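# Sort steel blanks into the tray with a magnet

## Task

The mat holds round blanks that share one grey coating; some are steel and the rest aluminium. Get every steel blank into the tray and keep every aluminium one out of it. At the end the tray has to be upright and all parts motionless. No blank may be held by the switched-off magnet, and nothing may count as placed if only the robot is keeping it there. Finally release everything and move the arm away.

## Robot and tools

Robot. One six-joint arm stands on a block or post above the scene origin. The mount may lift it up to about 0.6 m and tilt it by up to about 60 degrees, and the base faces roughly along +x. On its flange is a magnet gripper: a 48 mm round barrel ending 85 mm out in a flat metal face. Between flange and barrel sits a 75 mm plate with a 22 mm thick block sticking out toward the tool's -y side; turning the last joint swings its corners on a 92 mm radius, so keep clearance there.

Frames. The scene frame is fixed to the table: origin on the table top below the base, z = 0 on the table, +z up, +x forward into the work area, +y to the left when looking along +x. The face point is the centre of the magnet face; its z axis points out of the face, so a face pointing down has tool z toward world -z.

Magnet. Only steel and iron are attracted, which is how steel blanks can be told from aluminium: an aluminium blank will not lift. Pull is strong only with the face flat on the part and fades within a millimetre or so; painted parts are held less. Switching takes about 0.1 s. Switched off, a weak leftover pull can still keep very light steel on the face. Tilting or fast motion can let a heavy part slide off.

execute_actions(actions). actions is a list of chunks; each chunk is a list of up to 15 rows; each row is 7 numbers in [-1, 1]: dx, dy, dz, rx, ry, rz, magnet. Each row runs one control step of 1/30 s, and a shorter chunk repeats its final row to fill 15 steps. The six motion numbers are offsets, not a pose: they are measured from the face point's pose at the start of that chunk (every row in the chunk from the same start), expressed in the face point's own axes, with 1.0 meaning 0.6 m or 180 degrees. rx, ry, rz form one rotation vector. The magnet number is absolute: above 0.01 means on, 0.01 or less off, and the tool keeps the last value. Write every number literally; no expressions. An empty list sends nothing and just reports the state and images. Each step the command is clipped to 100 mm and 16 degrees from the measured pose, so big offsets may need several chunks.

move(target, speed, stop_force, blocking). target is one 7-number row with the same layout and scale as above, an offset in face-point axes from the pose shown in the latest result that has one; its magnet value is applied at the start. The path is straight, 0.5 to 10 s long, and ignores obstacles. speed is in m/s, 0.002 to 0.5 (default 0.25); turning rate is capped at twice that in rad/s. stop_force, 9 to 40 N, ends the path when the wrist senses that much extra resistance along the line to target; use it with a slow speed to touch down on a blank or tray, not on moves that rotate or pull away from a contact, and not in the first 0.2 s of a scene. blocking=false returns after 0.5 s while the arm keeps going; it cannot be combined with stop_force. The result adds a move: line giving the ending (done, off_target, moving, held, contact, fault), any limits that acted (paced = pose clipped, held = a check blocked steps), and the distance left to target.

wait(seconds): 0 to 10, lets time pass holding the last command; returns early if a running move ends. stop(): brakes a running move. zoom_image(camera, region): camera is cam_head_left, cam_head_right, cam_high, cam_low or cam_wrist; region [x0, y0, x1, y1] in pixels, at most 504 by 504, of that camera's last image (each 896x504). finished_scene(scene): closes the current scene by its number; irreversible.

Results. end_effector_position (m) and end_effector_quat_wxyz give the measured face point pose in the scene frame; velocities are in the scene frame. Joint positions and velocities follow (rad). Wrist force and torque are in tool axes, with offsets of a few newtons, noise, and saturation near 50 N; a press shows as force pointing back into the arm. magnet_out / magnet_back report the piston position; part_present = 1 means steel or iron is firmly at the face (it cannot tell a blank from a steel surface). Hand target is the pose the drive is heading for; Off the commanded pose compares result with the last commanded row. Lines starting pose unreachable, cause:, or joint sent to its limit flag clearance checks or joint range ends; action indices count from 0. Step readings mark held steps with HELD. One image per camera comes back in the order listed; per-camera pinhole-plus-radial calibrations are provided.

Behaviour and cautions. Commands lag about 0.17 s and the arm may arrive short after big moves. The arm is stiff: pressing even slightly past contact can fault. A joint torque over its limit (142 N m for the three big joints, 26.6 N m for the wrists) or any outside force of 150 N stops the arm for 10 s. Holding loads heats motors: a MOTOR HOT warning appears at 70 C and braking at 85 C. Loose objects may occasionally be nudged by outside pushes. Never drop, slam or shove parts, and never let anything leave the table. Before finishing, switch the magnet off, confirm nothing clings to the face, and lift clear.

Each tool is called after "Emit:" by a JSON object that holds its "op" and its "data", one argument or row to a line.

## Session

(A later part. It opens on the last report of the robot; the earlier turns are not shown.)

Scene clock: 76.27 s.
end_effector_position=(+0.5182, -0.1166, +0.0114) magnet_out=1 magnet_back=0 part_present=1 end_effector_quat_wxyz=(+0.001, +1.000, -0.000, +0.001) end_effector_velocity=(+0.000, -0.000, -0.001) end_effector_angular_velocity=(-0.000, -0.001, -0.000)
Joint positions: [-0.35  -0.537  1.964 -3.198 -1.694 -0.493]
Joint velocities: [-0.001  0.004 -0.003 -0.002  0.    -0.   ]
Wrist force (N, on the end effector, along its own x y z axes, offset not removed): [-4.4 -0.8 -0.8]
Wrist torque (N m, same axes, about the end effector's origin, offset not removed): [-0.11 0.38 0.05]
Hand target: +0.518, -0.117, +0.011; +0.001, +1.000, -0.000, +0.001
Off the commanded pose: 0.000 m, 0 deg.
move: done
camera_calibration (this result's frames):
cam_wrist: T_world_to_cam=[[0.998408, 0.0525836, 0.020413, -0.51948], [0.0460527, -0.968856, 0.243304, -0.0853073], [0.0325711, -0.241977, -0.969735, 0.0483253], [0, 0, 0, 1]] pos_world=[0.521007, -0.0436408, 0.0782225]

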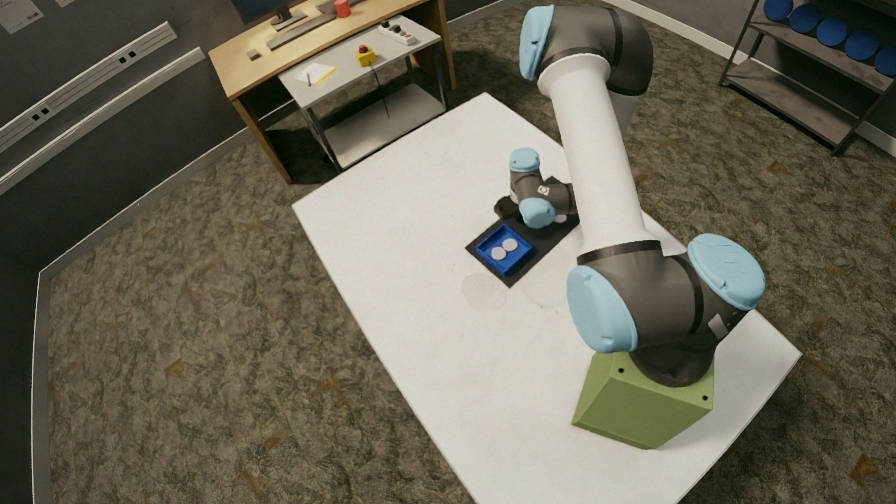

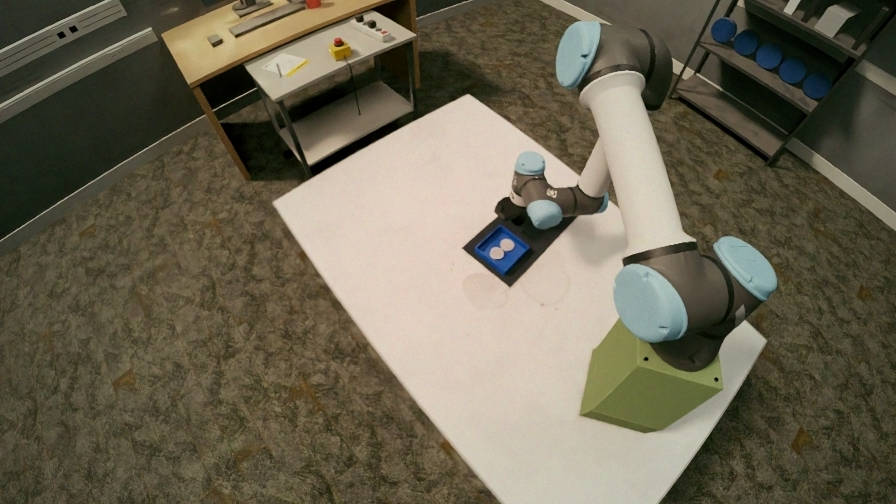

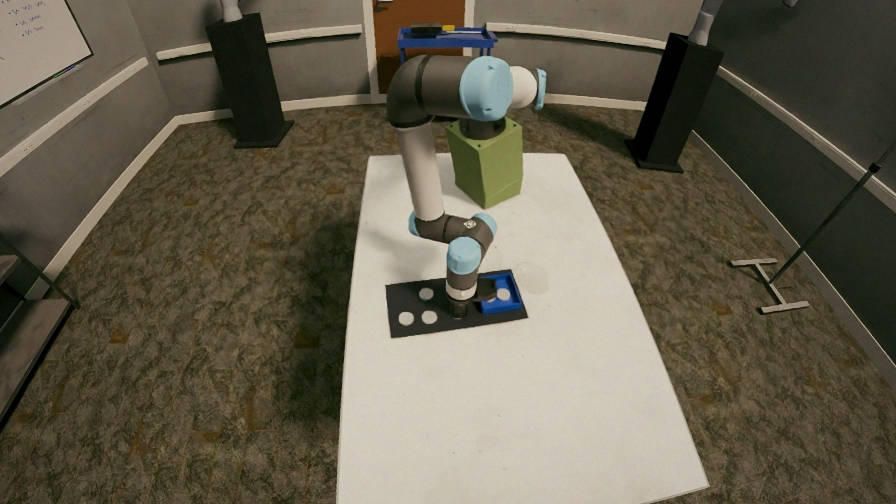

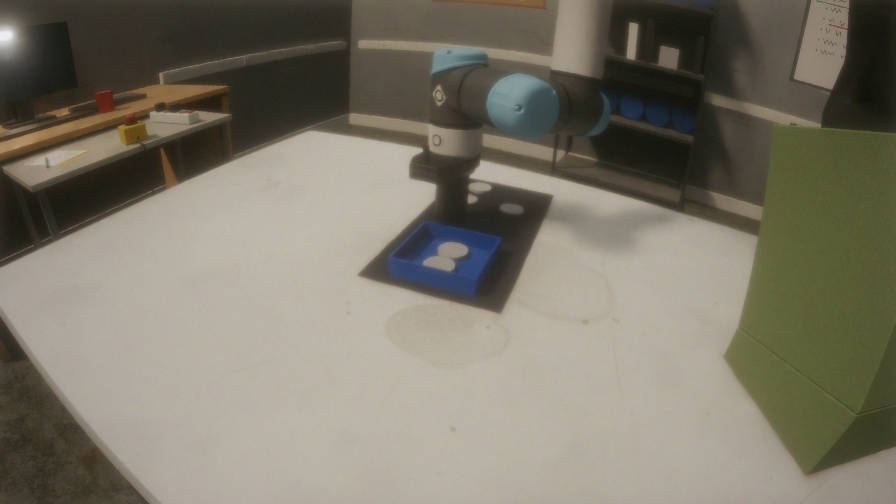

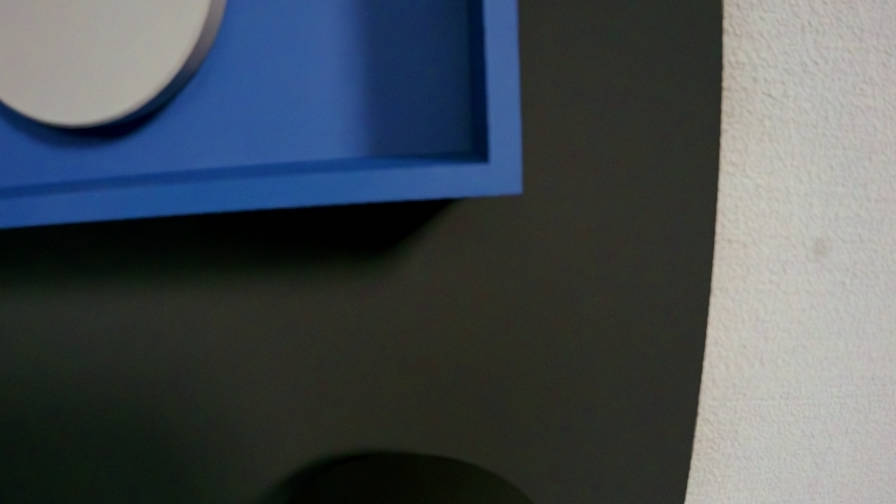

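Emit:
{"op": "move", "data": {
  "target": [0,0,-0.09,0,0,0,1],
  "speed": 0.15
}}

Emit:
{"op": "move", "data": {
  "target": [-0.0837,-0.159,0,0,0,0,1],
  "speed": 0.2
}}

Emit:
{"op": "move", "data": {
  "target": [0,0,0.047,0,0,0,1],
  "speed": 0.07
}}

Scene clock: 90.70 s.
end_effector_position=(+0.5182, -0.1164, +0.0652) magnet_out=1 magnet_back=0 part_present=1 end_effector_quat_wxyz=(+0.001, +1.000, -0.000, +0.001) end_effector_velocity=(-0.000, +0.000, +0.002) end_effector_angular_velocity=(+0.000, +0.000, +0.000)
Joint positions: [-0.337 -0.675  2.039 -3.133 -1.696 -0.481]
Joint velocities: [ 0.    -0.005  0.003  0.003  0.     0.   ]
Wrist force (N, on the end effector, along its own x y z axes, offset not removed): [-4.0 0.3 -1.0]
Wrist torque (N m, same axes, about the end effector's origin, offset not removed): [-0.03 0.35 0.09]
Hand target: +0.518, -0.116, +0.065; +0.001, +1.000, -0.000, +0.001
Off the commanded pose: 0.000 m, 0 deg.
move: done
camera_calibration (this result's frames):
cam_wrist: T_world_to_cam=[[0.998408, 0.0525776, 0.020409, -0.520608], [0.0460491, -0.968866, 0.243267, -0.0982207], [0.032564, -0.24194, -0.969745, 0.100571], [0, 0, 0, 1]] pos_world=[0.521027, -0.0434582, 0.132047]

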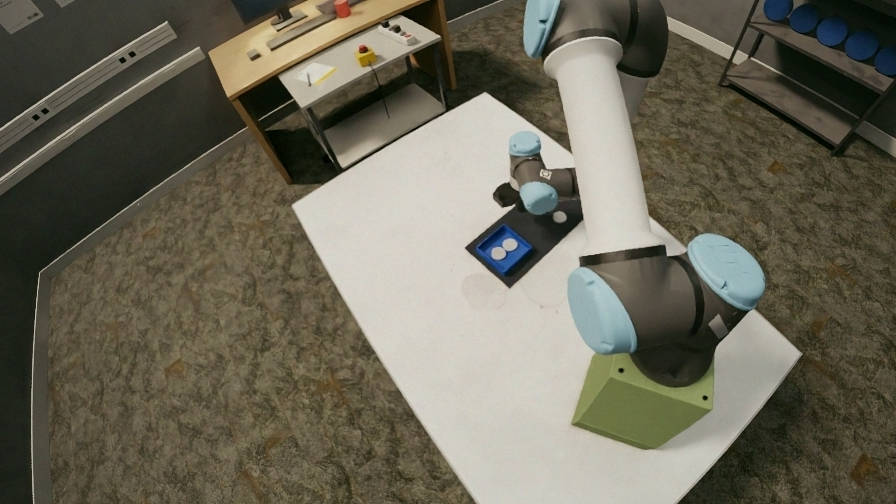

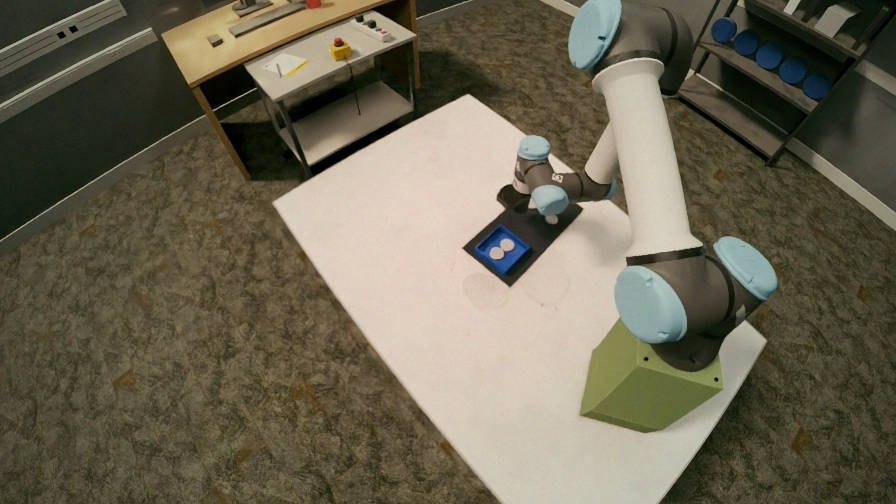

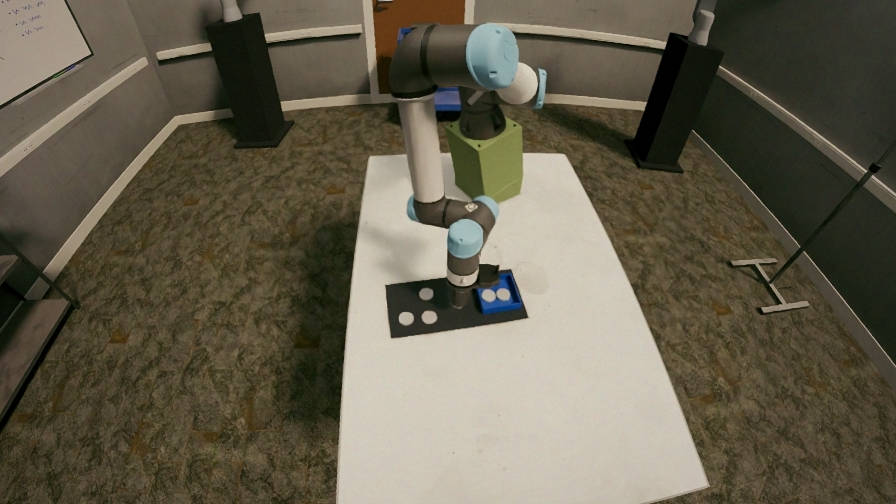

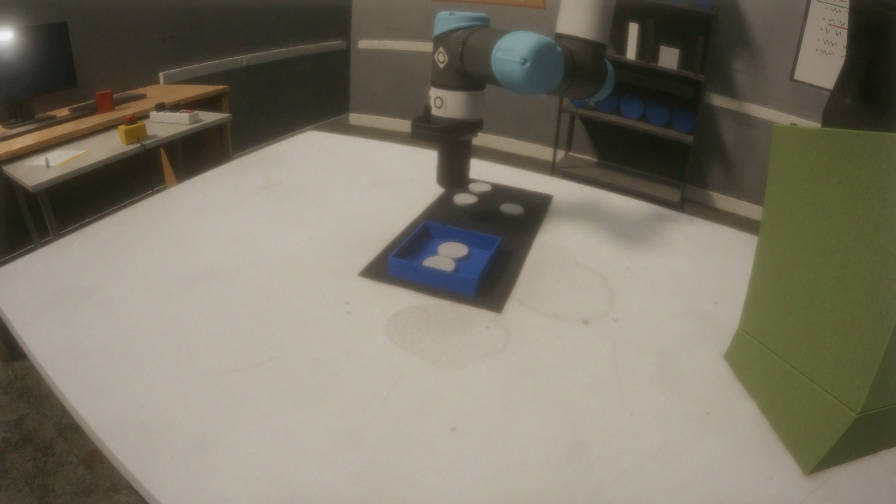

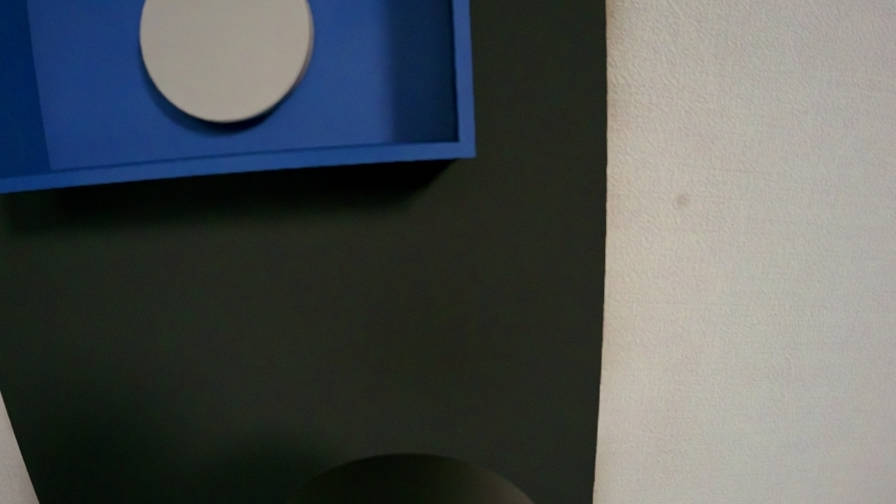

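Scene clock: 91.80 s.
end_effector_position=(+0.4682, -0.0210, +0.0649) magnet_out=1 magnet_back=0 part_present=1 end_effector_quat_wxyz=(+0.001, +1.000, -0.000, +0.000) end_effector_velocity=(-0.000, +0.002, +0.000) end_effector_angular_velocity=(+0.001, -0.002, -0.001)
Joint positions: [-0.198 -0.631  2.185 -3.304 -1.722 -0.342]
Joint velocities: [ 0.003  0.001  0.001 -0.003  0.001  0.003]
Wrist force (N, on the end effector, along its own x y z axes, offset not removed): [-3.0 0.4 0.6]
Wrist torque (N m, same axes, about the end effector's origin, offset not removed): [0.03 0.22 0.06]
Hand target: +0.468, -0.021, +0.065; +0.001, +1.000, -0.000, +0.001
Off the commanded pose: 0.000 m, 0 deg.
move: done
camera_calibration (this result's frames):
cam_wrist: T_world_to_cam=[[0.998412, 0.0525081, 0.0204222, -0.475744], [0.0459915, -0.968966, 0.242879, -0.00336216], [0.0325415, -0.241554, -0.969842, 0.125069], [0, 0, 0, 1]] pos_world=[0.471073, 0.0519335, 0.13183]

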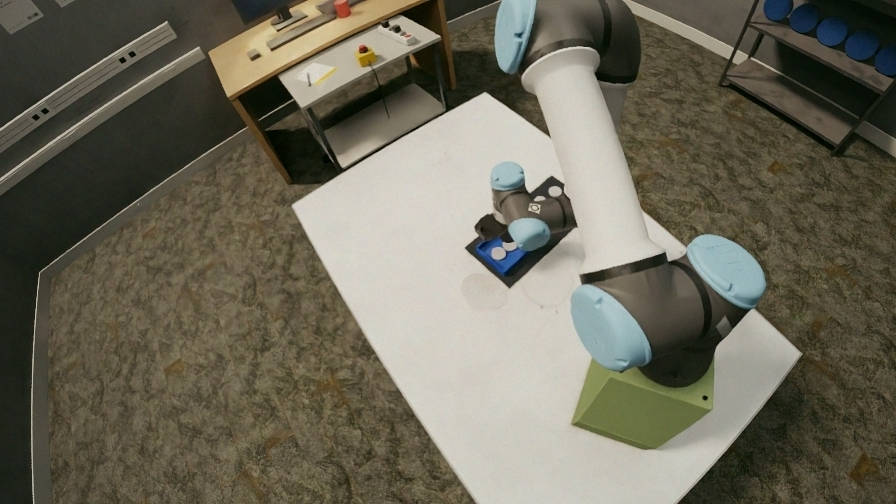

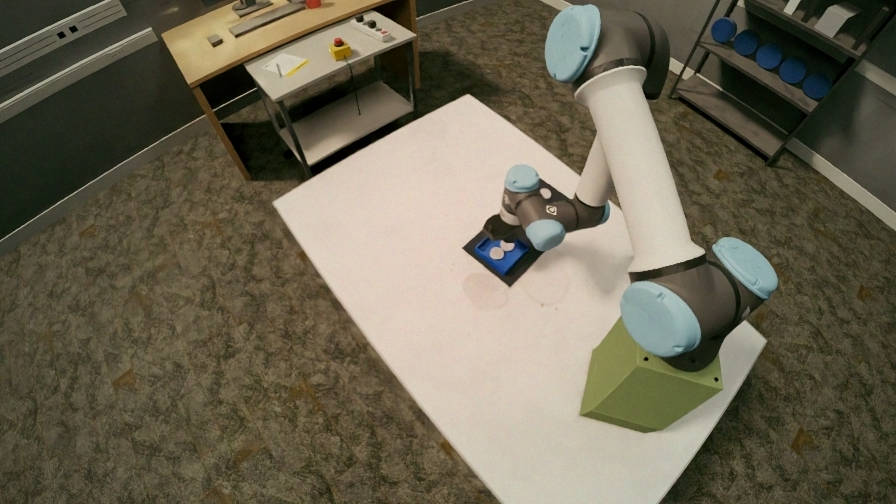

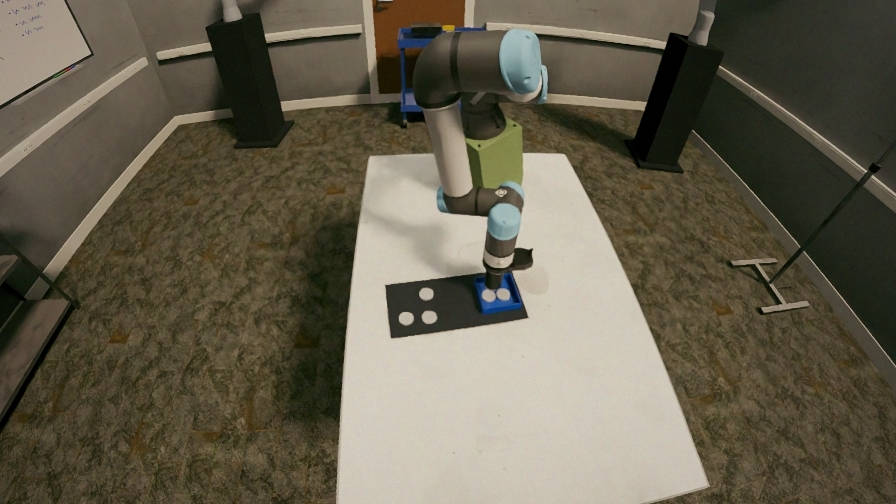

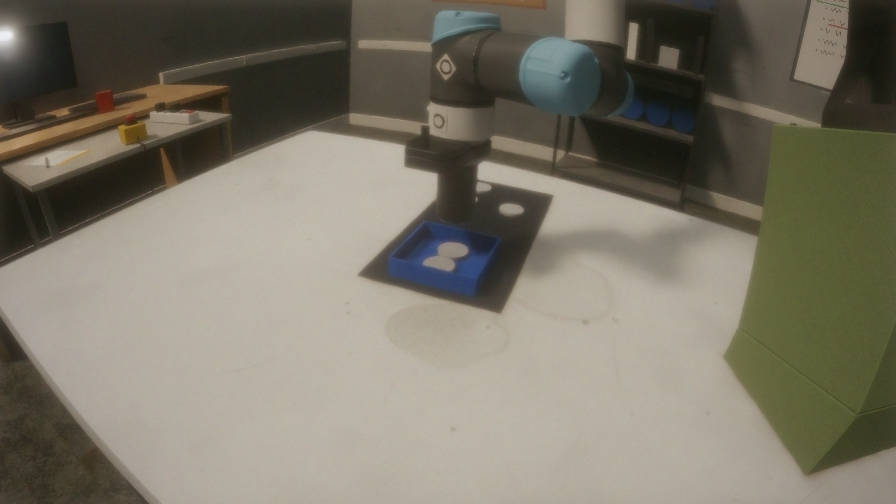

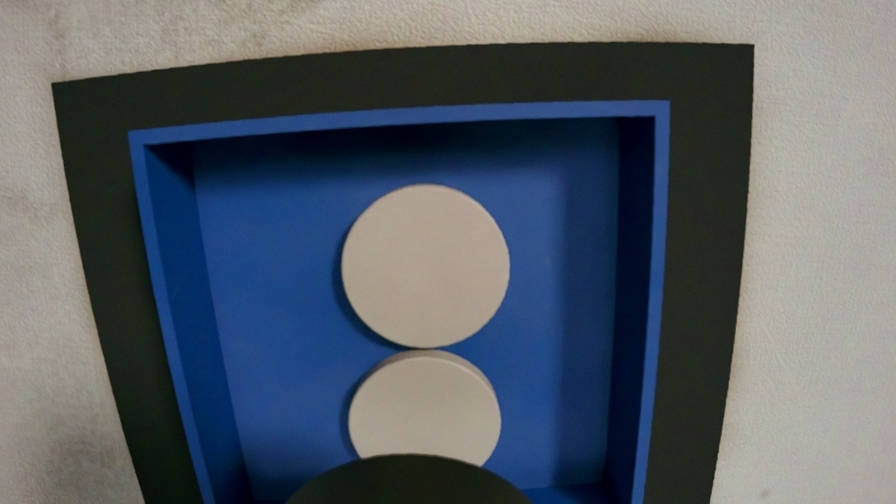

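Scene clock: 92.67 s.
end_effector_position=(+0.4682, -0.0211, +0.0369) magnet_out=1 magnet_back=0 part_present=1 end_effector_quat_wxyz=(+0.001, +1.000, -0.000, +0.000) end_effector_velocity=(+0.000, +0.001, -0.002) end_effector_angular_velocity=(+0.001, +0.000, +0.001)
Joint positions: [-0.207 -0.553  2.145 -3.343 -1.72  -0.352]
Joint velocities: [ 0.     0.005 -0.003 -0.001  0.001 -0.   ]
Wrist force (N, on the end effector, along its own x y z axes, offset not removed): [-3.8 0.5 -0.4]
Wrist torque (N m, same axes, about the end effector's origin, offset not removed): [-0.03 0.28 0.03]
Hand target: +0.468, -0.021, +0.037; +0.001, +1.000, -0.000, +0.000
Off the commanded pose: 0.000 m, 0 deg.
move: done
camera_calibration (this result's frames):
cam_wrist: T_world_to_cam=[[0.998411, 0.0525126, 0.0204201, -0.475145], [0.0459955, -0.96896, 0.242903, 0.0033586], [0.0325417, -0.241578, -0.969836, 0.0978712], [0, 0, 0, 1]] pos_world=[0.471051, 0.0518489, 0.103806]

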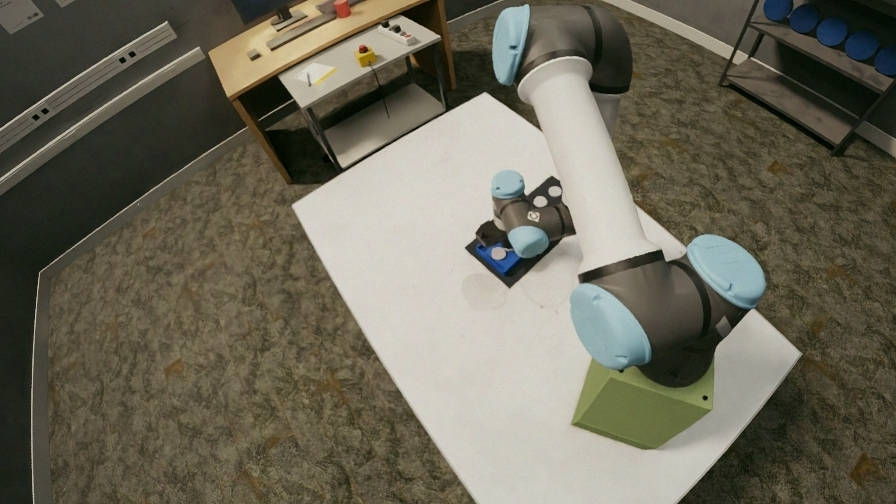

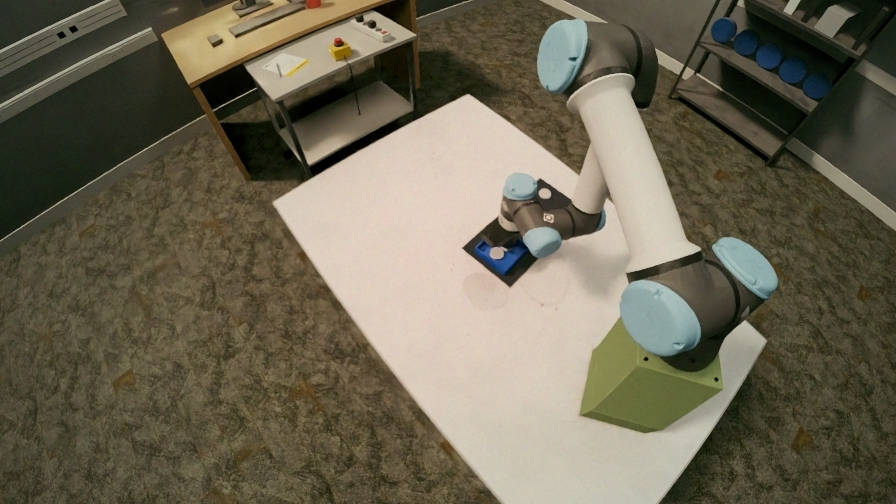

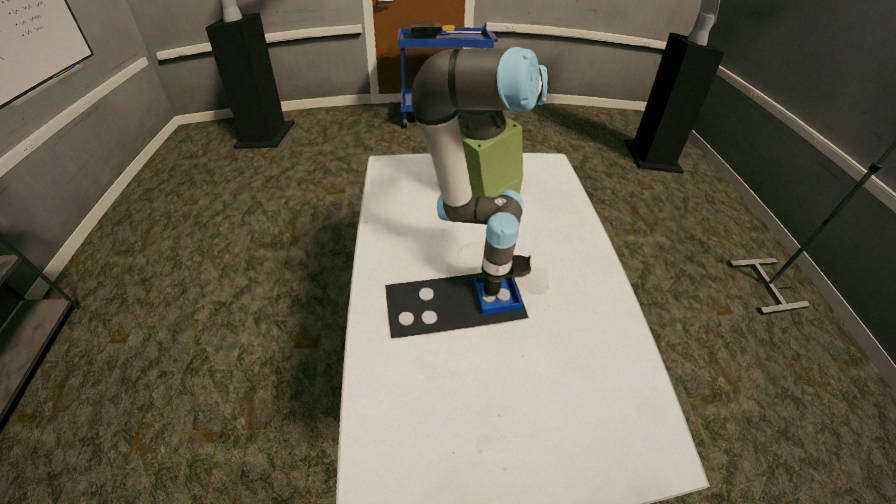

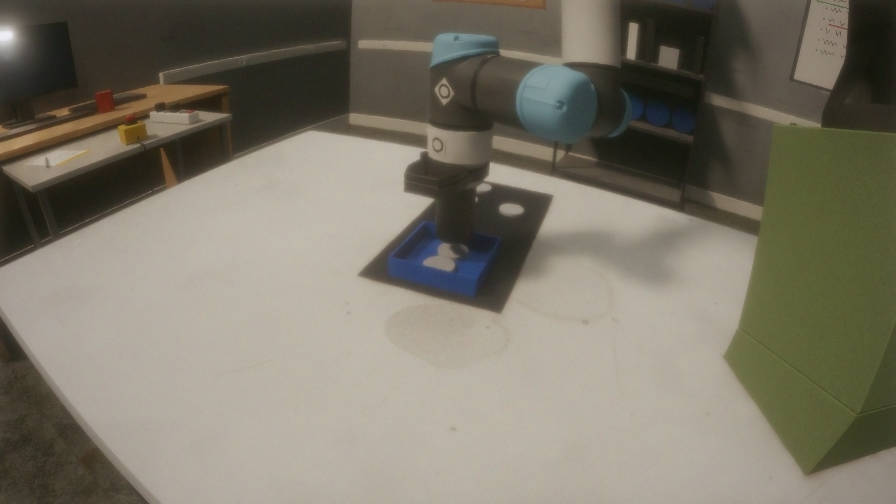

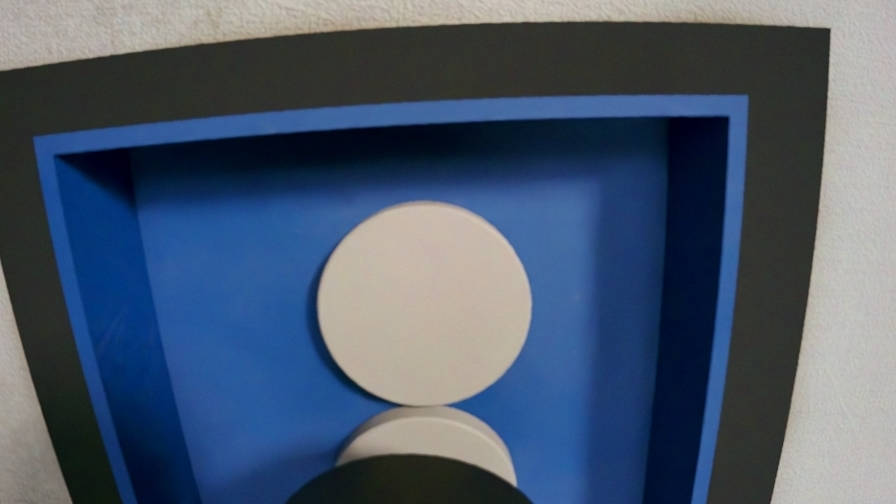

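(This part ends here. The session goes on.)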